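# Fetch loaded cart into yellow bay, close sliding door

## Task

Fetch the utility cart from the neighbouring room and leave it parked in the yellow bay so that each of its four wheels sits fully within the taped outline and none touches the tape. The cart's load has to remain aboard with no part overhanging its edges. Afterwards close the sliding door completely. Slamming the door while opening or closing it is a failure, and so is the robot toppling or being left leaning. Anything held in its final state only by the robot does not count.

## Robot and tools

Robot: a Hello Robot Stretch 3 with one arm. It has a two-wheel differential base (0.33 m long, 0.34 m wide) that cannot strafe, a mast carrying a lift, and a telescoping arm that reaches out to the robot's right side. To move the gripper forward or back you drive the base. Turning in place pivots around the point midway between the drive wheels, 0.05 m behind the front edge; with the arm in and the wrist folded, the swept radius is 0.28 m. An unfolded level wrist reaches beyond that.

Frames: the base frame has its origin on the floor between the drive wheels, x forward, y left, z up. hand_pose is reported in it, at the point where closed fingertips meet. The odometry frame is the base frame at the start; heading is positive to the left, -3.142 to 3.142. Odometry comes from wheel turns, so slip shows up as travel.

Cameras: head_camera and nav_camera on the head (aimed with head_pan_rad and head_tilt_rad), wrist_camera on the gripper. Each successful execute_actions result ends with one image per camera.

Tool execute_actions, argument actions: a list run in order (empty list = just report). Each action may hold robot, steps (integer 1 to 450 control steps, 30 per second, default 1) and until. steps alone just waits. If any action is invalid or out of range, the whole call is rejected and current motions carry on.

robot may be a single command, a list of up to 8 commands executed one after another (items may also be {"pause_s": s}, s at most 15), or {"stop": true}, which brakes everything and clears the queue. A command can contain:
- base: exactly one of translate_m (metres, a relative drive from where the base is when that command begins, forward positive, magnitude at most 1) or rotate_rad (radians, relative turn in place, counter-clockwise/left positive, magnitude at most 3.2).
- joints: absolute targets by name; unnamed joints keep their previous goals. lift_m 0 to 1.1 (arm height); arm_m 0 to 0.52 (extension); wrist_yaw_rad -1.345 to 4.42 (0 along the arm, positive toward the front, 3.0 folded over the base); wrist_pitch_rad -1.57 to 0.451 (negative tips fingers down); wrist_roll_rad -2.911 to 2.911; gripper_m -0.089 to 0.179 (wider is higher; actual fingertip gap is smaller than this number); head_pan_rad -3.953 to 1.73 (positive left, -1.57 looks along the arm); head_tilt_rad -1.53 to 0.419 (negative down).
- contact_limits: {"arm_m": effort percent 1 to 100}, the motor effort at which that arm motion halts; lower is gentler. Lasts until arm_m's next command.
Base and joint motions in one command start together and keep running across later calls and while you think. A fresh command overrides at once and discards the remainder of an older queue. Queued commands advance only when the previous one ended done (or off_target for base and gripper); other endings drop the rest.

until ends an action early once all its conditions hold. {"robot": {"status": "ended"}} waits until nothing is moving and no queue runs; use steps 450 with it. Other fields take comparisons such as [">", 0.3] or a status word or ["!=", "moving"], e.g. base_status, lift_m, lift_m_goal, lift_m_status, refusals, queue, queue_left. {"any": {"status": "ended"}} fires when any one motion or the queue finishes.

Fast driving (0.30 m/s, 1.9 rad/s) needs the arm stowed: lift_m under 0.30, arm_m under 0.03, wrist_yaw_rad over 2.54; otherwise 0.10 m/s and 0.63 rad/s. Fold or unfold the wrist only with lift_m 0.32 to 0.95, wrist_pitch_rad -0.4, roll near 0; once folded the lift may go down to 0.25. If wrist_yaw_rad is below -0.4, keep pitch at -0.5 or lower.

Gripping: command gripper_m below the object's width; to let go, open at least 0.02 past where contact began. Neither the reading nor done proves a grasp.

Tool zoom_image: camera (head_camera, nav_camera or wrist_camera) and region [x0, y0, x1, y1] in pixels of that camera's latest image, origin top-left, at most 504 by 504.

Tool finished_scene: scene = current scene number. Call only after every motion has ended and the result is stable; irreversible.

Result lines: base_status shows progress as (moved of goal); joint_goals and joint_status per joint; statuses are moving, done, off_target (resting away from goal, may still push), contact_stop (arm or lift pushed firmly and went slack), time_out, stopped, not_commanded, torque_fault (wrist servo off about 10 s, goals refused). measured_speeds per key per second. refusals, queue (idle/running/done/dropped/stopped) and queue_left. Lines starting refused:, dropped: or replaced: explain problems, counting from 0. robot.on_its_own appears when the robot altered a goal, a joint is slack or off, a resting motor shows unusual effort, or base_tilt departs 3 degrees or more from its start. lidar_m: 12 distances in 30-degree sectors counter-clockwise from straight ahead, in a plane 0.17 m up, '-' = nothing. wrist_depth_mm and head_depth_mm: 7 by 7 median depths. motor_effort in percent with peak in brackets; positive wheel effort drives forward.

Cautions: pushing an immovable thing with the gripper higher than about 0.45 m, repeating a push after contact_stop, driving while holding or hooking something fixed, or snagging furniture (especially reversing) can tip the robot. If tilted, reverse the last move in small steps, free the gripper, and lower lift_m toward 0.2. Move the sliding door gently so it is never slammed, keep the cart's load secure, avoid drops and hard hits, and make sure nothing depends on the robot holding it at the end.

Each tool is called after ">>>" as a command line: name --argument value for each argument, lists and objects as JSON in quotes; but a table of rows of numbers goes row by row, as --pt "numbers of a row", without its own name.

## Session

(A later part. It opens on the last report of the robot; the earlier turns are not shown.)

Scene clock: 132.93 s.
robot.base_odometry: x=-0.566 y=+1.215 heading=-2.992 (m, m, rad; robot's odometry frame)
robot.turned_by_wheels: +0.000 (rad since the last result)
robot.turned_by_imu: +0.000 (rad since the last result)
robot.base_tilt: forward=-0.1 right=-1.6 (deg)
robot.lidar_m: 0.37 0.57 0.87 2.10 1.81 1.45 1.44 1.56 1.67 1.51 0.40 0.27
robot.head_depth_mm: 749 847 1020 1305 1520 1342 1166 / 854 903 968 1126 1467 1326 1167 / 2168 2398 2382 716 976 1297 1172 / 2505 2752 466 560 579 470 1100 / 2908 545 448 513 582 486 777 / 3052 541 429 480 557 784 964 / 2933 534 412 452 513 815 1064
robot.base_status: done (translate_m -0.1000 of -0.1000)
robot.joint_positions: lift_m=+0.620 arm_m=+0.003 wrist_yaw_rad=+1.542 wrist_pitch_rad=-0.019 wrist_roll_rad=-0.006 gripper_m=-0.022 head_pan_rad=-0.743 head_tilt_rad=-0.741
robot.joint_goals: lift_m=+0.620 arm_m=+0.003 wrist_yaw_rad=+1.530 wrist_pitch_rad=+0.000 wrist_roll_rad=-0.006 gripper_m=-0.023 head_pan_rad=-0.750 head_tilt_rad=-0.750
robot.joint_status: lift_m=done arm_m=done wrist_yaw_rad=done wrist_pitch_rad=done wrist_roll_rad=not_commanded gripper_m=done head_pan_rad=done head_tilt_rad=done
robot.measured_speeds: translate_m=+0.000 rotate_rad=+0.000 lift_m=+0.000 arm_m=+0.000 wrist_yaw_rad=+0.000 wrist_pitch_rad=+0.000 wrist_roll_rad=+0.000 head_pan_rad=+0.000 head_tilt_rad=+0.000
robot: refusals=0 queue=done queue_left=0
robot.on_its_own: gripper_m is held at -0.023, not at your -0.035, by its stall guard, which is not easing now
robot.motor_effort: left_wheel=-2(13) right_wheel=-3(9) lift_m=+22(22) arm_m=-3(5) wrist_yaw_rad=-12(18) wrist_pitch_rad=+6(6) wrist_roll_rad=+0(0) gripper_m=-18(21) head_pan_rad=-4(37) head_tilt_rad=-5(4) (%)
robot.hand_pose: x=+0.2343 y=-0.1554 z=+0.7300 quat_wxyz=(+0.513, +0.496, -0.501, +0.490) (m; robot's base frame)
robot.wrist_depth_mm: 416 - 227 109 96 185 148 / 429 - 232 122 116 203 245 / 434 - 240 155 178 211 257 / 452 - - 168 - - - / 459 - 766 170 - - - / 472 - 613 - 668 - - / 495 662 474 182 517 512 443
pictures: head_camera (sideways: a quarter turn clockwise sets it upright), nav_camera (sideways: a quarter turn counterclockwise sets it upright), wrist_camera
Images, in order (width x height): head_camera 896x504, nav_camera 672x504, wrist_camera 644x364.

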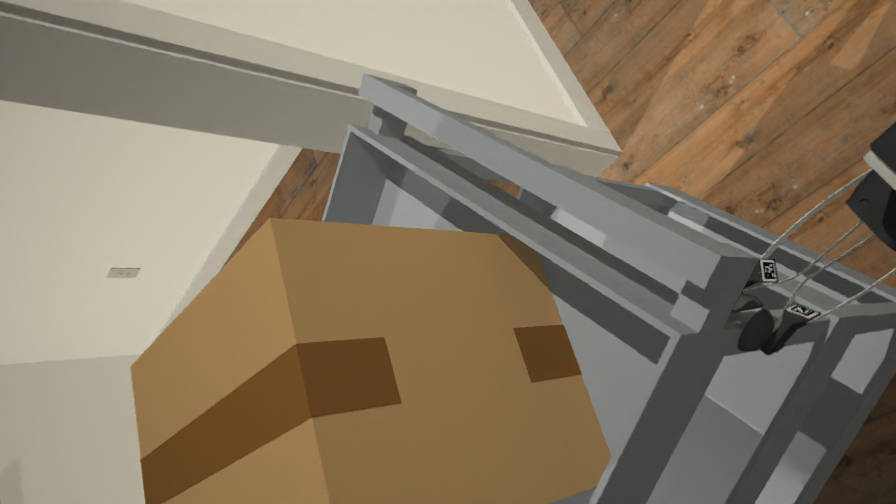

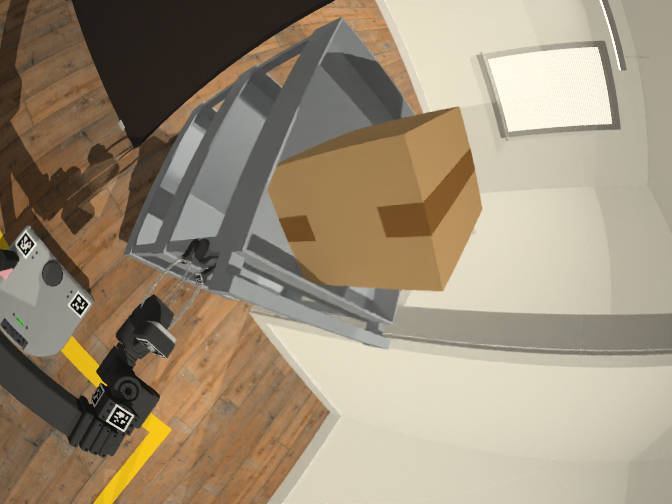

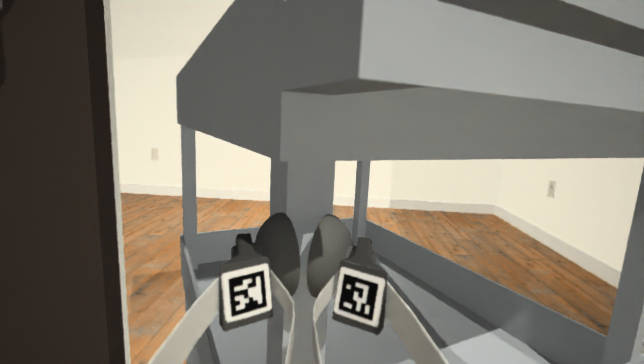

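>>> execute_actions --actions '[{"robot":[{"joints":{"gripper_m":-0.05}},{"base":{"translate_m":-0.1}}],"steps":450,"until":{"robot":{"status":"ended"}}}]'

Scene clock: 135.63 s.
robot.base_odometry: x=-0.467 y=+1.229 heading=-2.992 (m, m, rad; robot's odometry frame)
robot.turned_by_wheels: +0.000 (rad since the last result)
robot.turned_by_imu: +0.000 (rad since the last result)
robot.base_tilt: forward=-0.1 right=-1.7 (deg)
robot.lidar_m: 0.36 0.68 1.04 2.11 1.68 1.35 1.34 1.45 1.65 1.64 0.44 0.27
robot.head_depth_mm: 859 1004 1223 1556 1569 1333 1173 / 812 921 1065 1349 1523 1319 1167 / 2116 1022 1039 699 1450 1335 1180 / 2499 2714 502 592 575 473 1140 / 2871 3008 452 525 583 489 768 / 3156 540 429 485 560 542 906 / 2967 534 411 450 509 800 1035
robot.base_status: done (translate_m -0.1000 of -0.1000)
robot.joint_positions: lift_m=+0.620 arm_m=+0.003 wrist_yaw_rad=+1.547 wrist_pitch_rad=-0.018 wrist_roll_rad=-0.006 gripper_m=-0.041 head_pan_rad=-0.743 head_tilt_rad=-0.741
robot.joint_goals: lift_m=+0.620 arm_m=+0.003 wrist_yaw_rad=+1.530 wrist_pitch_rad=+0.000 wrist_roll_rad=-0.006 gripper_m=-0.041 head_pan_rad=-0.750 head_tilt_rad=-0.750
robot.joint_status: lift_m=done arm_m=done wrist_yaw_rad=done wrist_pitch_rad=done wrist_roll_rad=not_commanded gripper_m=done head_pan_rad=done head_tilt_rad=done
robot.measured_speeds: translate_m=+0.000 rotate_rad=+0.000 lift_m=+0.000 arm_m=+0.000 wrist_yaw_rad=+0.000 wrist_pitch_rad=+0.000 wrist_roll_rad=+0.000 head_pan_rad=+0.000 head_tilt_rad=+0.000
robot: refusals=0 queue=done queue_left=0
robot.on_its_own: gripper_m is held at -0.041, not at your -0.050, by its stall guard, which is still easing; wrist_yaw_rad is at rest, and its effort (-16) is outside its rest range (-12 to +12)
robot.motor_effort: left_wheel=-1(10) right_wheel=-3(11) lift_m=+22(22) arm_m=-3(3) wrist_yaw_rad=-16(16) wrist_pitch_rad=+5(5) wrist_roll_rad=+0(0) gripper_m=-5(99) head_pan_rad=-4(4) head_tilt_rad=-4(5) (%)
robot.hand_pose: x=+0.2343 y=-0.1544 z=+0.7301 quat_wxyz=(+0.512, +0.497, -0.500, +0.491) (m; robot's base frame)
robot.wrist_depth_mm: 510 535 207 120 97 169 163 / 522 531 213 129 106 221 278 / 537 542 219 156 187 232 306 / 553 560 - 169 - - - / 569 567 - 836 - - 612 / 593 581 685 - 647 - 608 / 604 604 481 187 512 506 472
pictures: head_camera (sideways: a quarter turn clockwise sets it upright), nav_camera (sideways: a quarter turn counterclockwise sets it upright), wrist_camera
Images, in order (width x height): head_camera 896x504, nav_camera 672x504, wrist_camera 644x364.

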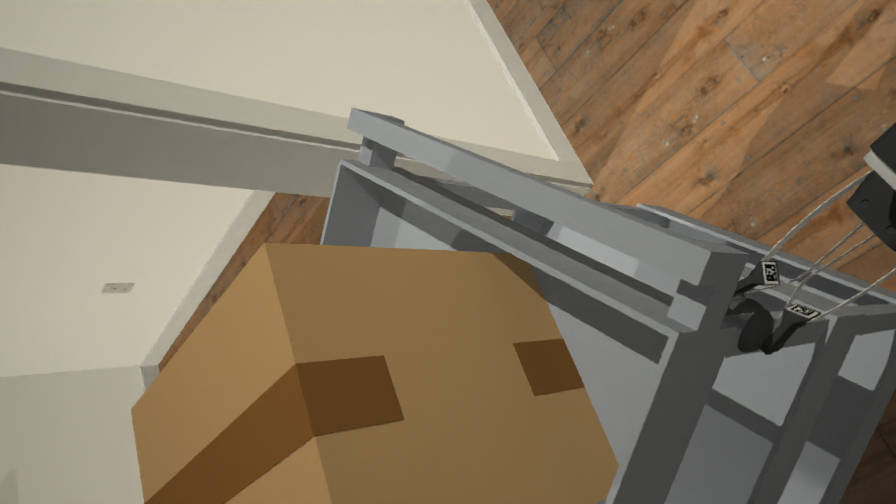

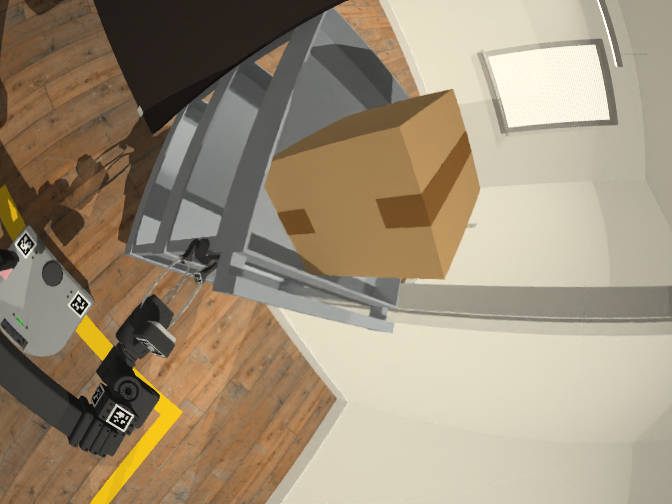

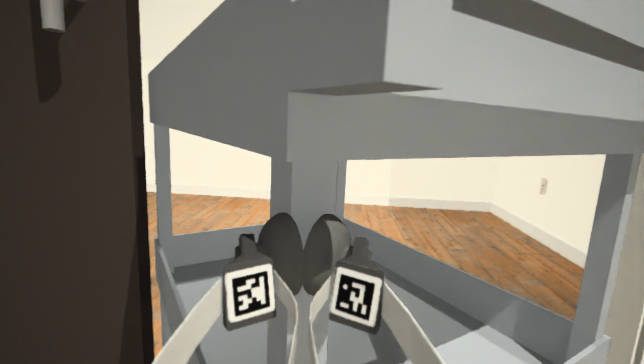

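>>> execute_actions --actions '[{"robot":[{"joints":{"gripper_m":0.09,"wrist_yaw_rad":1.55}},{"base":{"translate_m":0.045}},{"joints":{"gripper_m":-0.028}},{"base":{"translate_m":-0.1}}],"steps":450,"until":{"robot":{"status":"ended"}}}]'

Scene clock: 142.40 s.
robot.base_odometry: x=-0.413 y=+1.238 heading=-2.992 (m, m, rad; robot's odometry frame)
robot.turned_by_wheels: +0.000 (rad since the last result)
robot.turned_by_imu: +0.000 (rad since the last result)
robot.base_tilt: forward=-0.1 right=-1.7 (deg)
robot.lidar_m: 0.33 0.74 1.12 2.13 1.62 1.30 1.28 1.39 1.64 1.63 0.31 0.24
robot.head_depth_mm: 929 1093 1323 1665 1567 1338 1160 / 854 985 1158 735 1514 1332 1166 / 897 986 1019 705 605 1248 1177 / 2486 2728 435 494 571 472 764 / 2820 544 414 456 551 508 665 / 3143 540 398 424 504 530 771 / 3023 534 396 397 469 782 994
robot.base_status: done (translate_m -0.1000 of -0.1000)
robot.joint_positions: lift_m=+0.620 arm_m=+0.003 wrist_yaw_rad=+1.558 wrist_pitch_rad=-0.018 wrist_roll_rad=-0.006 gripper_m=-0.019 head_pan_rad=-0.743 head_tilt_rad=-0.741
robot.joint_goals: lift_m=+0.620 arm_m=+0.003 wrist_yaw_rad=+1.550 wrist_pitch_rad=+0.000 wrist_roll_rad=-0.006 gripper_m=-0.019 head_pan_rad=-0.750 head_tilt_rad=-0.750
robot.joint_status: lift_m=done arm_m=done wrist_yaw_rad=done wrist_pitch_rad=done wrist_roll_rad=not_commanded gripper_m=done head_pan_rad=done head_tilt_rad=done
robot.measured_speeds: translate_m=+0.000 rotate_rad=+0.000 lift_m=+0.000 arm_m=+0.000 wrist_yaw_rad=+0.000 wrist_pitch_rad=+0.000 wrist_roll_rad=+0.000 head_pan_rad=+0.000 head_tilt_rad=+0.000
robot: refusals=0 queue=done queue_left=0
robot.on_its_own: gripper_m is held at -0.019, not at your -0.028, by its stall guard, which is still easing
robot.motor_effort: left_wheel=-2(14) right_wheel=-2(19) lift_m=+22(22) arm_m=-2(3) wrist_yaw_rad=-8(16) wrist_pitch_rad=+5(5) wrist_roll_rad=+0(0) gripper_m=-6(100) head_pan_rad=-4(4) head_tilt_rad=-4(4) (%)
robot.hand_pose: x=+0.2344 y=-0.1513 z=+0.7302 quat_wxyz=(+0.509, +0.500, -0.497, +0.494) (m; robot's base frame)
robot.wrist_depth_mm: 568 561 153 79 53 56 174 / 577 574 157 97 88 145 182 / 594 593 161 111 129 154 193 / 613 610 - 120 - - 683 / 629 627 - 124 - - 714 / 658 647 - 126 644 - 697 / 662 672 475 132 505 501 455
pictures: head_camera (sideways: a quarter turn clockwise sets it upright), nav_camera (sideways: a quarter turn counterclockwise sets it upright), wrist_camera
Images, in order (width x height): head_camera 896x504, nav_camera 672x504, wrist_camera 644x364.

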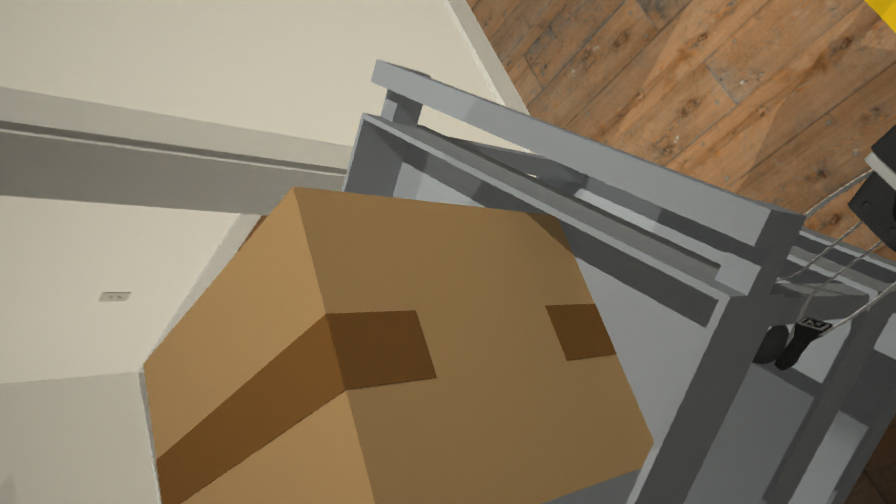

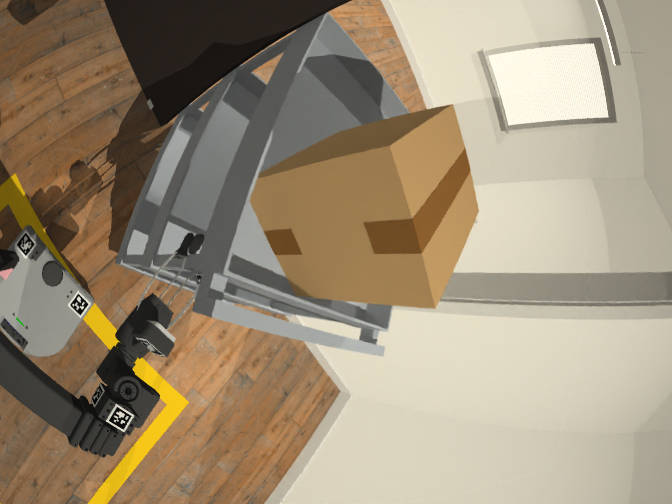

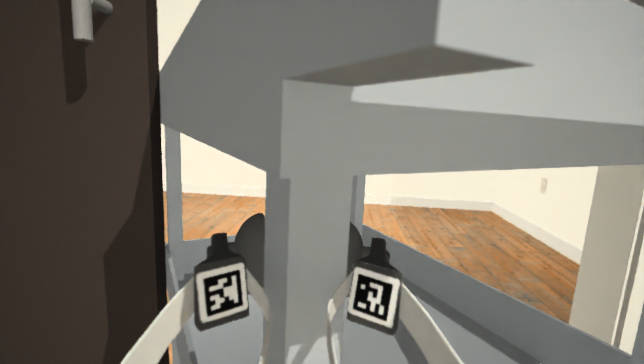

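>>> execute_actions --actions '[{"robot":{"base":{"translate_m":-0.25},"joints":{"head_pan_rad":-0.2}},"steps":450,"until":{"robot":{"status":"ended"}}}]'

Scene clock: 145.97 s.
robot.base_odometry: x=-0.166 y=+1.275 heading=-2.992 (m, m, rad; robot's odometry frame)
robot.turned_by_wheels: +0.000 (rad since the last result)
robot.turned_by_imu: -0.001 (rad since the last result)
robot.base_tilt: forward=-0.1 right=-1.6 (deg)
robot.lidar_m: 0.35 1.00 1.53 2.16 1.31 1.05 1.03 1.12 1.61 1.59 0.30 0.24
robot.head_depth_mm: 3202 560 410 413 500 528 417 / 3195 559 408 415 503 515 511 / 3155 584 422 429 506 508 714 / 3218 3206 894 725 586 842 998 / 3151 3188 867 722 939 1106 1133 / 3151 3174 839 785 1098 1292 1148 / 3139 2870 985 1160 1404 1304 1143
robot.base_status: done (translate_m -0.2500 of -0.2500)
robot.joint_positions: lift_m=+0.620 arm_m=+0.003 wrist_yaw_rad=+1.535 wrist_pitch_rad=-0.018 wrist_roll_rad=-0.006 gripper_m=-0.012 head_pan_rad=-0.207 head_tilt_rad=-0.741
robot.joint_goals: lift_m=+0.620 arm_m=+0.003 wrist_yaw_rad=+1.550 wrist_pitch_rad=+0.000 wrist_roll_rad=-0.006 gripper_m=-0.013 head_pan_rad=-0.200 head_tilt_rad=-0.750
robot.joint_status: lift_m=done arm_m=done wrist_yaw_rad=done wrist_pitch_rad=done wrist_roll_rad=not_commanded gripper_m=done head_pan_rad=done head_tilt_rad=done
robot.measured_speeds: translate_m=+0.000 rotate_rad=+0.000 lift_m=+0.000 arm_m=+0.000 wrist_yaw_rad=+0.000 wrist_pitch_rad=+0.000 wrist_roll_rad=+0.000 head_pan_rad=+0.000 head_tilt_rad=+0.000
robot: refusals=0 queue=done queue_left=0
robot.on_its_own: gripper_m is held at -0.013, not at your -0.028, by its stall guard, which is not easing now; wrist_yaw_rad is at rest, and its effort (+14) is outside its rest range (-12 to +12)
robot.motor_effort: left_wheel=-7(8) right_wheel=+2(15) lift_m=+22(22) arm_m=-2(2) wrist_yaw_rad=+14(14) wrist_pitch_rad=+5(5) wrist_roll_rad=+0(0) gripper_m=-20(25) head_pan_rad=+3(41) head_tilt_rad=-5(4) (%)
robot.hand_pose: x=+0.2342 y=-0.1573 z=+0.7302 quat_wxyz=(+0.515, +0.494, -0.503, +0.488) (m; robot's base frame)
robot.wrist_depth_mm: 788 780 161 86 59 53 176 / 818 804 166 101 86 139 184 / 825 827 169 110 127 153 194 / 851 839 - 119 - 921 867 / 886 858 - 124 - 968 866 / 888 895 - 128 639 913 916 / 937 919 486 133 501 500 442
pictures: head_camera (sideways: a quarter turn clockwise sets it upright), nav_camera (sideways: a quarter turn counterclockwise sets it upright), wrist_camera
Images, in order (width x height): head_camera 896x504, nav_camera 672x504, wrist_camera 644x364.

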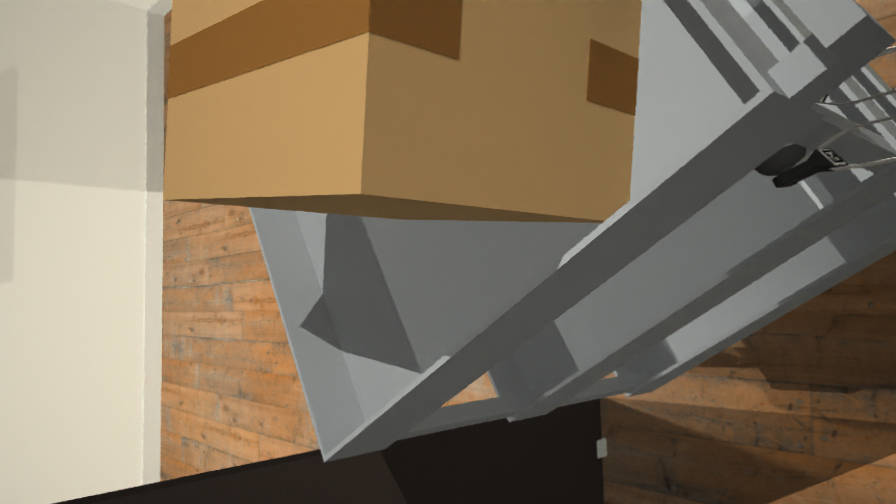

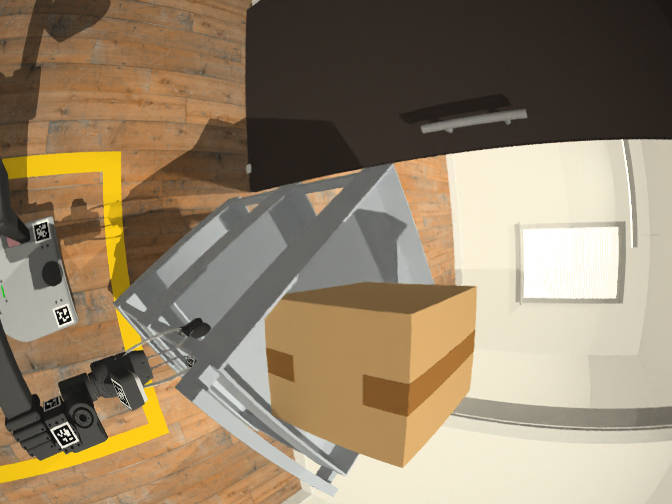

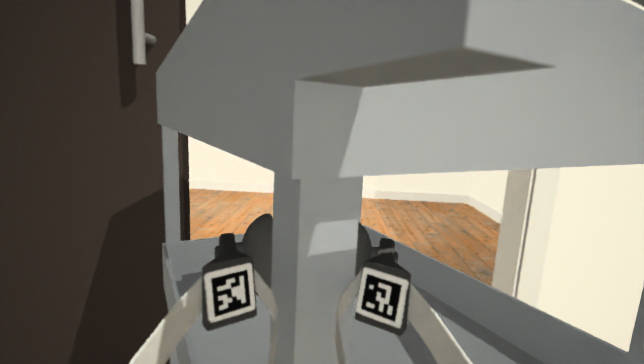

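>>> execute_actions --actions '[{"robot":[{"joints":{"arm_m":0.07}},{"base":{"translate_m":-0.2}}],"steps":450,"until":{"robot":{"status":"ended"}}}]'

Scene clock: 150.73 s.
robot.base_odometry: x=+0.032 y=+1.305 heading=-2.992 (m, m, rad; robot's odometry frame)
robot.turned_by_wheels: +0.000 (rad since the last result)
robot.turned_by_imu: +0.000 (rad since the last result)
robot.base_tilt: forward=-0.1 right=-1.7 (deg)
robot.lidar_m: 0.41 1.22 1.96 2.18 1.06 0.85 0.84 0.91 1.39 1.57 0.29 0.30
robot.head_depth_mm: 3399 561 411 429 523 494 563 / 3437 557 433 437 507 511 727 / 3335 3062 666 669 552 831 957 / 3355 3172 885 726 650 883 1081 / 3298 3149 849 723 983 1186 1155 / 3308 3162 841 887 1432 1288 1146 / 3201 1116 1217 1428 1522 1311 1148
robot.base_status: done (translate_m -0.2000 of -0.2000)
robot.joint_positions: lift_m=+0.620 arm_m=+0.070 wrist_yaw_rad=+1.533 wrist_pitch_rad=-0.018 wrist_roll_rad=-0.006 gripper_m=-0.012 head_pan_rad=-0.207 head_tilt_rad=-0.741
robot.joint_goals: lift_m=+0.620 arm_m=+0.070 wrist_yaw_rad=+1.550 wrist_pitch_rad=+0.000 wrist_roll_rad=-0.006 gripper_m=-0.013 head_pan_rad=-0.200 head_tilt_rad=-0.750
robot.joint_status: lift_m=done arm_m=done wrist_yaw_rad=done wrist_pitch_rad=done wrist_roll_rad=not_commanded gripper_m=done head_pan_rad=done head_tilt_rad=done
robot.measured_speeds: translate_m=+0.000 rotate_rad=+0.000 lift_m=+0.000 arm_m=+0.000 wrist_yaw_rad=+0.000 wrist_pitch_rad=+0.000 wrist_roll_rad=+0.000 head_pan_rad=+0.000 head_tilt_rad=+0.000
robot: refusals=0 queue=done queue_left=0
robot.on_its_own: gripper_m is held at -0.013, not at your -0.028, by its stall guard, which is not easing now; wrist_yaw_rad is at rest, and its effort (+16) is outside its rest range (-12 to +12)
robot.motor_effort: left_wheel=-6(9) right_wheel=+2(12) lift_m=+22(22) arm_m=+1(8) wrist_yaw_rad=+16(29) wrist_pitch_rad=+5(5) wrist_roll_rad=+0(0) gripper_m=-20(24) head_pan_rad=+4(4) head_tilt_rad=-4(4) (%)
robot.hand_pose: x=+0.2342 y=-0.2246 z=+0.7302 quat_wxyz=(+0.516, +0.494, -0.503, +0.487) (m; robot's base frame)
robot.wrist_depth_mm: 965 948 145 90 65 54 193 / - 402 148 102 85 144 215 / - - 152 109 129 166 231 / - - - 118 - - - / - - - 123 - - - / - 683 - 127 627 - - / - - 473 133 495 489 441
pictures: head_camera (sideways: a quarter turn clockwise sets it upright), nav_camera (sideways: a quarter turn counterclockwise sets it upright), wrist_camera
Images, in order (width x height): head_camera 896x504, nav_camera 672x504, wrist_camera 644x364.

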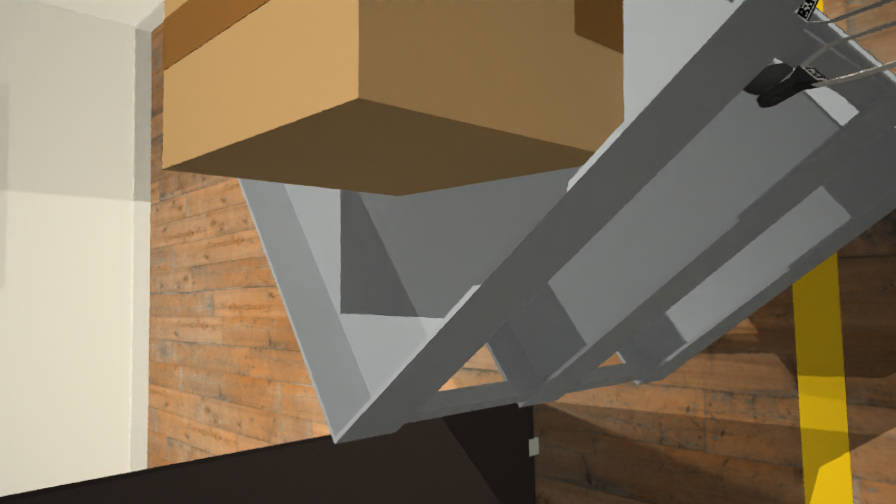

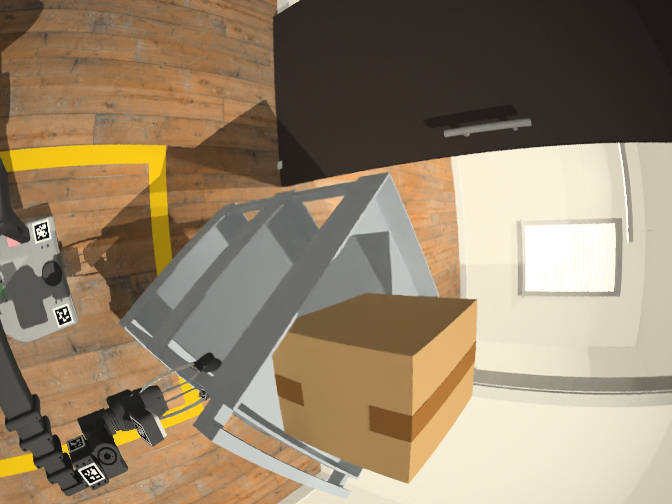

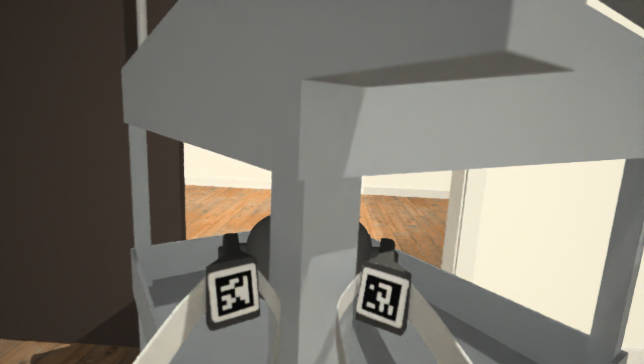

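>>> execute_actions --actions '[{"robot":[{"base":{"translate_m":-0.1}},{"base":{"rotate_rad":-0.15},"joints":{"arm_m":0.005}},{"base":{"translate_m":-0.38}}],"steps":450,"until":{"robot":{"status":"ended"}}},{"robot":{"joints":{"head_pan_rad":-0.5,"head_tilt_rad":-1.0}},"steps":60,"until":{"robot":{"status":"ended"}}}]'

Scene clock: 160.00 s.
robot.base_odometry: x=+0.511 y=+1.319 heading=+3.141 (m, m, rad; robot's odometry frame)
robot.turned_by_wheels: -0.150 (rad since the last result)
robot.turned_by_imu: -0.150 (rad since the last result)
robot.base_tilt: forward=-0.1 right=-1.7 (deg)
robot.lidar_m: 0.31 1.65 2.29 1.52 0.52 0.38 0.36 0.37 0.50 1.33 0.33 0.24
robot.head_depth_mm: 1846 687 696 1440 1352 1220 1135 / 401 410 524 601 1227 1252 1078 / 399 389 486 566 534 1194 1111 / 395 372 457 556 577 1083 1113 / 395 355 434 514 848 1169 1095 / 393 353 547 583 883 1205 1089 / 488 745 653 898 1216 1190 1090
robot.base_status: done (translate_m -0.3800 of -0.3800)
robot.joint_positions: lift_m=+0.620 arm_m=+0.005 wrist_yaw_rad=+1.557 wrist_pitch_rad=-0.018 wrist_roll_rad=-0.006 gripper_m=-0.012 head_pan_rad=-0.493 head_tilt_rad=-0.987
robot.joint_goals: lift_m=+0.620 arm_m=+0.005 wrist_yaw_rad=+1.550 wrist_pitch_rad=+0.000 wrist_roll_rad=-0.006 gripper_m=-0.013 head_pan_rad=-0.500 head_tilt_rad=-1.000
robot.joint_status: lift_m=done arm_m=done wrist_yaw_rad=done wrist_pitch_rad=done wrist_roll_rad=not_commanded gripper_m=done head_pan_rad=done head_tilt_rad=done
robot.measured_speeds: translate_m=+0.000 rotate_rad=+0.000 lift_m=+0.000 arm_m=+0.000 wrist_yaw_rad=+0.000 wrist_pitch_rad=+0.000 wrist_roll_rad=+0.000 head_pan_rad=+0.000 head_tilt_rad=+0.000
robot: refusals=0 queue=done queue_left=0
robot.on_its_own: gripper_m is held at -0.013, not at your -0.028, by its stall guard, which is not easing now
robot.motor_effort: left_wheel=+3(10) right_wheel=-5(16) lift_m=+23(22) arm_m=-3(10) wrist_yaw_rad=-7(29) wrist_pitch_rad=+5(5) wrist_roll_rad=+0(0) gripper_m=-21(21) head_pan_rad=-4(30) head_tilt_rad=-6(25) (%)
robot.hand_pose: x=+0.2344 y=-0.1538 z=+0.7302 quat_wxyz=(+0.510, +0.499, -0.497, +0.493) (m; robot's base frame)
robot.wrist_depth_mm: - - 139 88 64 55 198 / - 366 143 100 85 149 227 / - 577 147 109 133 172 243 / - - - 118 - - - / - - - 126 - - - / - 673 - 127 627 - - / - - 478 132 512 488 444
pictures: head_camera (sideways: a quarter turn clockwise sets it upright), nav_camera (sideways: a quarter turn counterclockwise sets it upright), wrist_camera
Images, in order (width x height): head_camera 896x504, nav_camera 672x504, wrist_camera 644x364.

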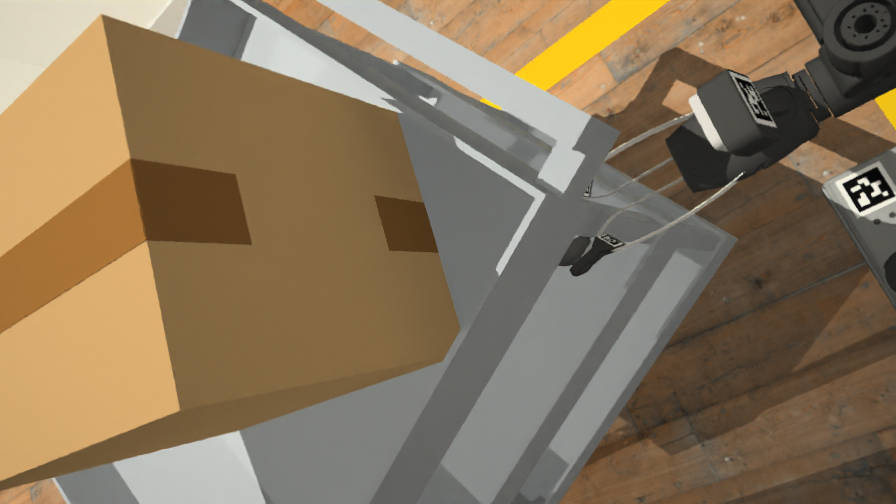

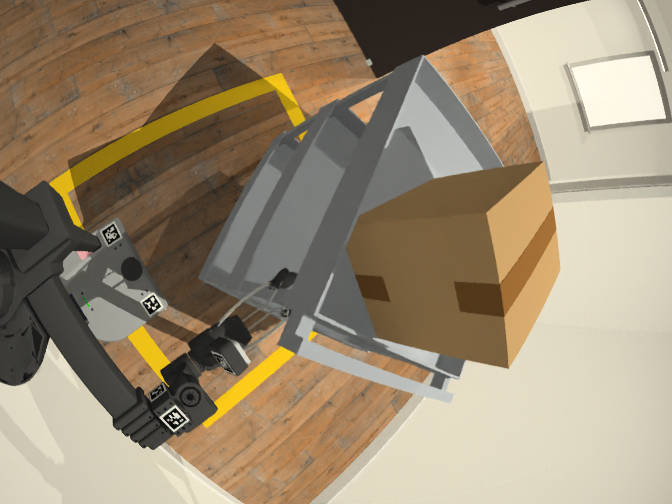

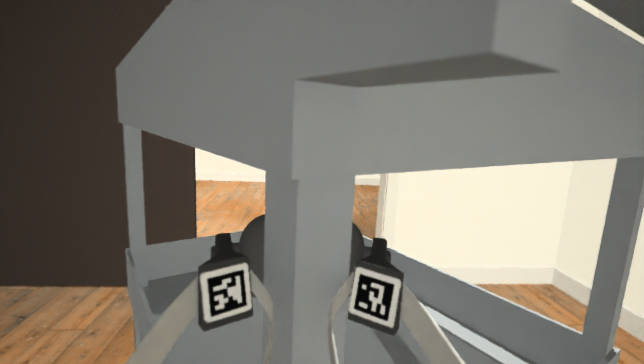

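>>> execute_actions --actions '[{"robot":[{"base":{"rotate_rad":0.35}},{"joints":{"gripper_m":0.15,"wrist_yaw_rad":1.55,"head_pan_rad":-0.9,"head_tilt_rad":-1.15}}],"steps":450,"until":{"robot":{"status":"ended"}}}]'

Scene clock: 163.93 s.
robot.base_odometry: x=+0.511 y=+1.319 heading=-2.792 (m, m, rad; robot's odometry frame)
robot.turned_by_wheels: +0.350 (rad since the last result)
robot.turned_by_imu: +0.348 (rad since the last result)
robot.base_tilt: forward=-0.1 right=-1.7 (deg)
robot.lidar_m: 0.50 1.94 2.19 0.65 0.40 0.36 0.36 0.44 0.83 1.57 0.27 0.24
robot.head_depth_mm: 1828 592 1533 1406 1293 - - / 672 608 1461 1394 1300 1164 - / 401 531 545 1211 1309 1195 - / 379 466 547 476 1160 1193 - / 367 447 552 513 1043 1174 1114 / 355 430 537 843 1251 1169 1091 / 345 414 513 905 1267 1167 1090
robot.base_status: done (rotate_rad +0.3499 of +0.3500)
robot.joint_positions: lift_m=+0.620 arm_m=+0.005 wrist_yaw_rad=+1.547 wrist_pitch_rad=-0.018 wrist_roll_rad=-0.006 gripper_m=+0.150 head_pan_rad=-0.893 head_tilt_rad=-1.136
robot.joint_goals: lift_m=+0.620 arm_m=+0.005 wrist_yaw_rad=+1.550 wrist_pitch_rad=+0.000 wrist_roll_rad=-0.006 gripper_m=+0.150 head_pan_rad=-0.900 head_tilt_rad=-1.150
robot.joint_status: lift_m=done arm_m=done wrist_yaw_rad=done wrist_pitch_rad=done wrist_roll_rad=not_commanded gripper_m=done head_pan_rad=done head_tilt_rad=done
robot.measured_speeds: translate_m=+0.000 rotate_rad=+0.000 lift_m=+0.000 arm_m=+0.000 wrist_yaw_rad=+0.000 wrist_pitch_rad=+0.000 wrist_roll_rad=+0.000 head_pan_rad=+0.000 head_tilt_rad=+0.000
robot: refusals=0 queue=done queue_left=0
robot.motor_effort: left_wheel=-3(15) right_wheel=+2(19) lift_m=+22(22) arm_m=-3(3) wrist_yaw_rad=+3(42) wrist_pitch_rad=+5(5) wrist_roll_rad=+0(0) gripper_m=+0(86) head_pan_rad=-4(36) head_tilt_rad=-7(25) (%)
robot.hand_pose: x=+0.2343 y=-0.1562 z=+0.7302 quat_wxyz=(+0.512, +0.497, -0.500, +0.491) (m; robot's base frame)
robot.wrist_depth_mm: - - - 46 47 110 115 / - - - 94 109 114 119 / - - - 108 112 117 122 / - - - 118 - 122 127 / - - - 121 - - - / - - - 125 677 - - / - - - 129 520 498 464
pictures: head_camera (sideways: a quarter turn clockwise sets it upright), nav_camera (sideways: a quarter turn counterclockwise sets it upright), wrist_camera
Images, in order (width x height): head_camera 896x504, nav_camera 672x504, wrist_camera 644x364.

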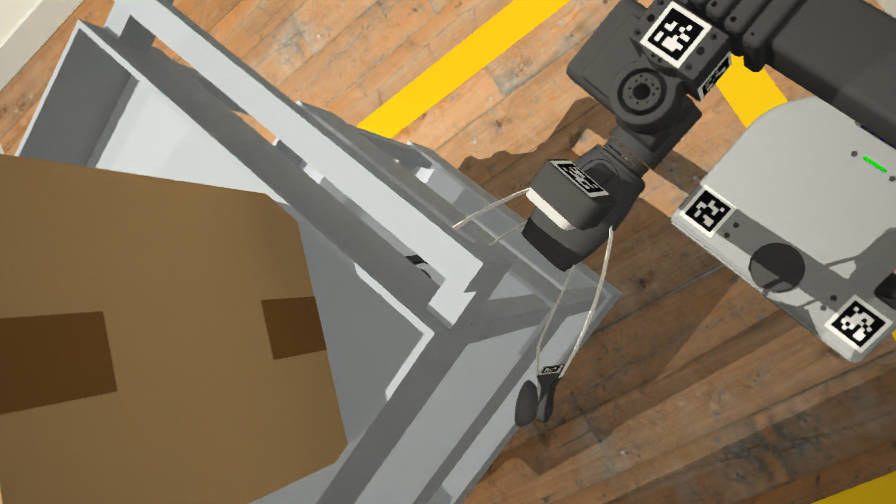

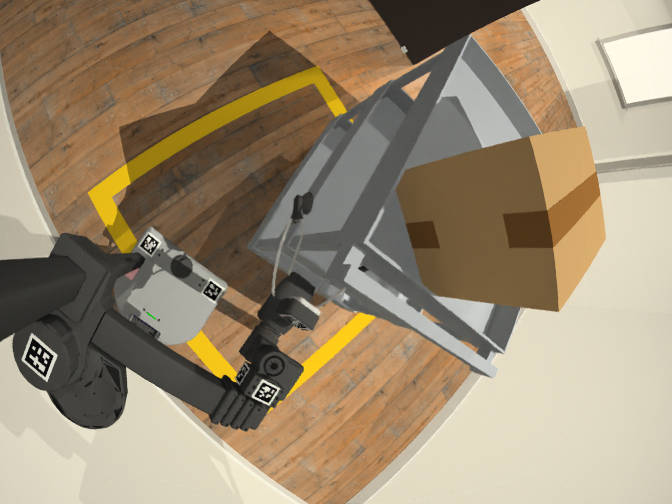

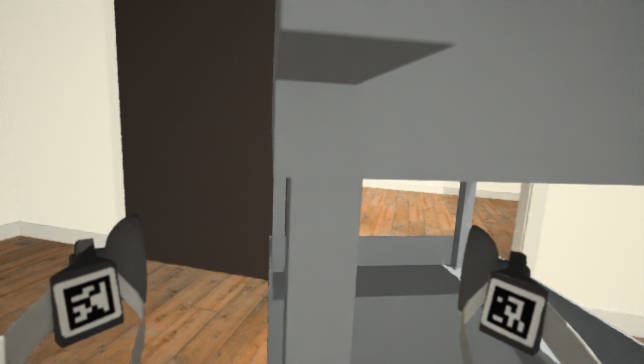

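>>> execute_actions --actions '[{"robot":[{"base":{"translate_m":-0.03}},{"joints":{"wrist_pitch_rad":-1.2,"lift_m":0.66}}],"steps":300,"until":{"robot":{"status":"ended"}}}]'

Scene clock: 167.17 s.
robot.base_odometry: x=+0.539 y=+1.330 heading=-2.792 (m, m, rad; robot's odometry frame)
robot.turned_by_wheels: +0.000 (rad since the last result)
robot.turned_by_imu: +0.000 (rad since the last result)
robot.base_tilt: forward=-0.1 right=-1.7 (deg)
robot.lidar_m: 0.51 1.97 2.20 0.60 0.37 0.33 0.33 0.40 0.77 1.55 0.32 0.26
robot.head_depth_mm: 1823 1634 1530 1395 1314 - - / 671 578 1510 1388 1298 1159 - / 681 631 618 1341 1304 - - / 407 502 525 833 1243 1197 - / 393 480 564 503 1133 1173 1107 / 381 461 558 839 1237 1171 1091 / 370 444 530 902 1262 1173 1086
robot.base_status: done (translate_m -0.0300 of -0.0300)
robot.joint_positions: lift_m=+0.660 arm_m=+0.005 wrist_yaw_rad=+1.547 wrist_pitch_rad=-1.201 wrist_roll_rad=-0.006 gripper_m=+0.150 head_pan_rad=-0.893 head_tilt_rad=-1.136
robot.joint_goals: lift_m=+0.660 arm_m=+0.005 wrist_yaw_rad=+1.550 wrist_pitch_rad=-1.200 wrist_roll_rad=-0.006 gripper_m=+0.150 head_pan_rad=-0.900 head_tilt_rad=-1.150
robot.joint_status: lift_m=done arm_m=done wrist_yaw_rad=done wrist_pitch_rad=done wrist_roll_rad=not_commanded gripper_m=done head_pan_rad=done head_tilt_rad=done
robot.measured_speeds: translate_m=+0.000 rotate_rad=+0.000 lift_m=+0.000 arm_m=+0.000 wrist_yaw_rad=+0.000 wrist_pitch_rad=+0.000 wrist_roll_rad=+0.000 head_pan_rad=+0.000 head_tilt_rad=+0.000
robot: refusals=0 queue=done queue_left=0
robot.motor_effort: left_wheel=-4(9) right_wheel=+2(2) lift_m=+29(30) arm_m=-2(2) wrist_yaw_rad=+3(3) wrist_pitch_rad=+0(6) wrist_roll_rad=+0(0) gripper_m=+0(0) head_pan_rad=-4(5) head_tilt_rad=-7(7) (%)
robot.hand_pose: x=+0.0488 y=-0.1520 z=+0.5509 quat_wxyz=(+0.697, +0.693, -0.136, +0.124) (m; robot's base frame)
robot.wrist_depth_mm: 755 793 782 260 265 276 283 / 738 746 773 615 630 628 579 / 709 726 740 606 605 611 770 / 700 700 712 727 731 740 750 / 667 685 691 713 707 711 731 / 647 - - 680 680 - 708 / - - - 661 668 680 692
pictures: head_camera (sideways: a quarter turn clockwise sets it upright), nav_camera (sideways: a quarter turn counterclockwise sets it upright), wrist_camera
Images, in order (width x height): head_camera 896x504, nav_camera 672x504, wrist_camera 644x364.

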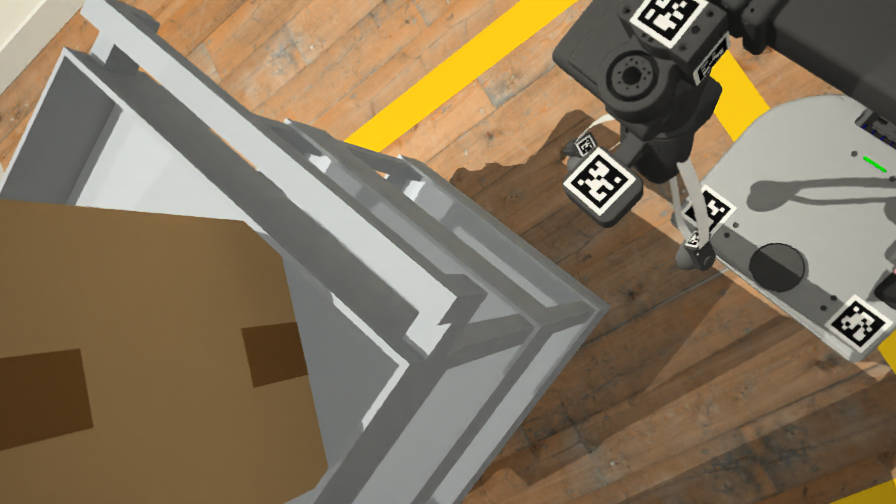

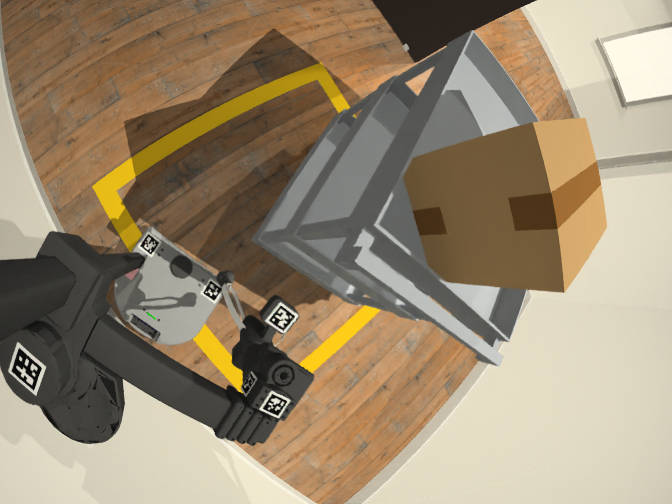

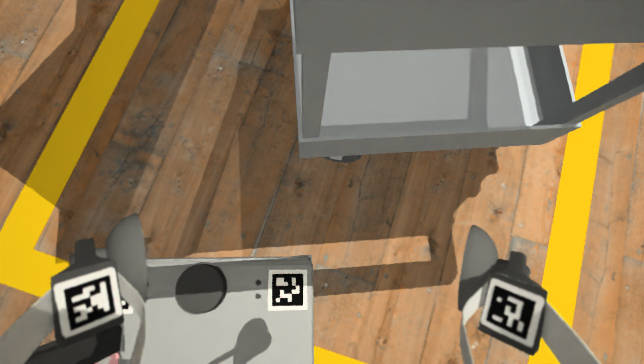

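>>> execute_actions --actions '[{"robot":[{"joints":{"gripper_m":0.0,"wrist_yaw_rad":2.3}},{"joints":{"wrist_yaw_rad":3.0,"wrist_pitch_rad":-0.4,"arm_m":0.0}},{"base":{"rotate_rad":1.22}},{"base":{"translate_m":0.55}},{"base":{"rotate_rad":-1.571}},{"base":{"translate_m":0.48}},{"base":{"rotate_rad":-1.571}}],"steps":450,"until":{"robot":{"status":"ended"}}},{"steps":450,"until":{"robot":{"status":"ended"}}},{"robot":[{"joints":{"wrist_yaw_rad":1.57,"lift_m":0.62,"arm_m":0.04,"head_pan_rad":-0.2,"head_tilt_rad":-0.9}},{"joints":{"wrist_pitch_rad":0,"gripper_m":0.13}}],"steps":450,"until":{"robot":{"status":"ended"}}}]'

Scene clock: 197.20 s.
robot.base_odometry: x=+0.058 y=+0.780 heading=+1.569 (m, m, rad; robot's odometry frame)
robot.turned_by_wheels: -1.922 (rad since the last result)
robot.turned_by_imu: -1.916 (rad since the last result)
robot.base_tilt: forward=-0.1 right=-1.7 (deg)
robot.lidar_m: 0.48 0.47 1.65 1.14 1.18 1.66 1.66 1.19 0.86 0.82 0.85 0.61
robot.head_depth_mm: 1448 1515 1599 1569 1414 1242 - / 1775 1870 1868 1616 1403 1242 1111 / 1973 2129 822 1588 1394 1220 1113 / 1924 810 720 1015 1281 1237 1104 / 526 598 652 1014 1181 1229 1110 / 513 573 648 972 930 1180 1111 / 514 574 674 947 893 1118 1102
robot.base_status: done (rotate_rad -1.5708 of -1.5710)
robot.joint_positions: lift_m=+0.620 arm_m=+0.040 wrist_yaw_rad=+1.573 wrist_pitch_rad=-0.022 wrist_roll_rad=-0.006 gripper_m=+0.130 head_pan_rad=-0.207 head_tilt_rad=-0.903
robot.joint_goals: lift_m=+0.620 arm_m=+0.040 wrist_yaw_rad=+1.570 wrist_pitch_rad=+0.000 wrist_roll_rad=-0.006 gripper_m=+0.130 head_pan_rad=-0.200 head_tilt_rad=-0.900
robot.joint_status: lift_m=done arm_m=done wrist_yaw_rad=done wrist_pitch_rad=done wrist_roll_rad=not_commanded gripper_m=done head_pan_rad=done head_tilt_rad=done
robot.measured_speeds: translate_m=+0.000 rotate_rad=+0.000 lift_m=+0.000 arm_m=+0.000 wrist_yaw_rad=+0.000 wrist_pitch_rad=+0.000 wrist_roll_rad=+0.000 head_pan_rad=+0.000 head_tilt_rad=+0.000
robot: refusals=0 queue=done queue_left=0
robot.motor_effort: left_wheel=+3(8) right_wheel=-3(6) lift_m=+21(27) arm_m=+3(4) wrist_yaw_rad=-3(5) wrist_pitch_rad=+6(7) wrist_roll_rad=+0(0) gripper_m=+0(80) head_pan_rad=+4(47) head_tilt_rad=+2(22) (%)
robot.hand_pose: x=+0.2343 y=-0.1842 z=+0.7292 quat_wxyz=(+0.507, +0.505, -0.492, +0.496) (m; robot's base frame)
robot.wrist_depth_mm: 488 467 486 - - - 724 / 367 399 452 530 - - 722 / - - - - - - 710 / - - - - - - 704 / 760 837 879 - - - 706 / 614 - 534 - - 858 697 / 421 459 524 - - - 685
pictures: head_camera (sideways: a quarter turn clockwise sets it upright), nav_camera (sideways: a quarter turn counterclockwise sets it upright), wrist_camera
Images, in order (width x height): head_camera 896x504, nav_camera 672x504, wrist_camera 644x364.

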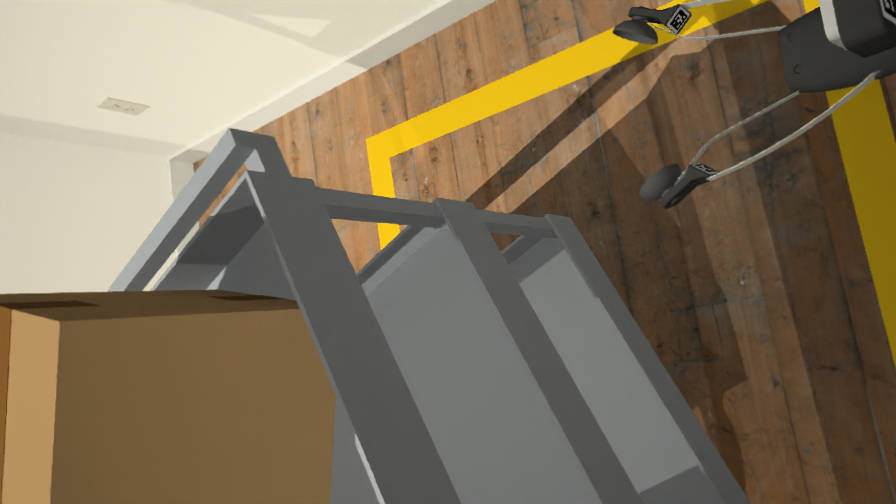

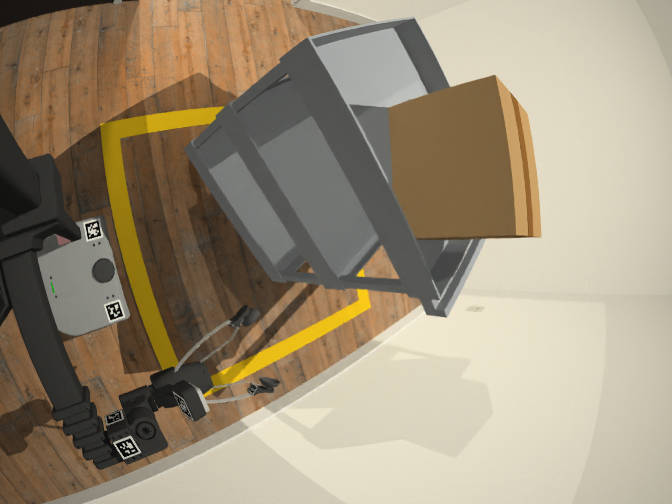

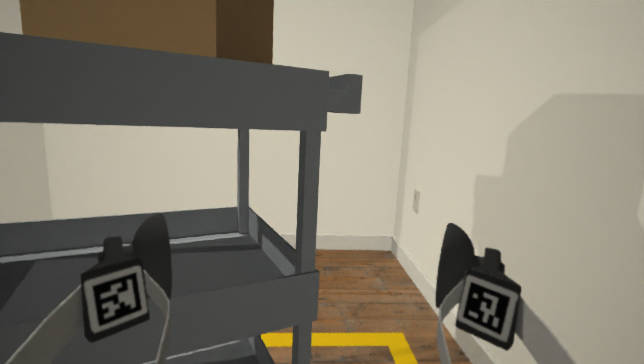

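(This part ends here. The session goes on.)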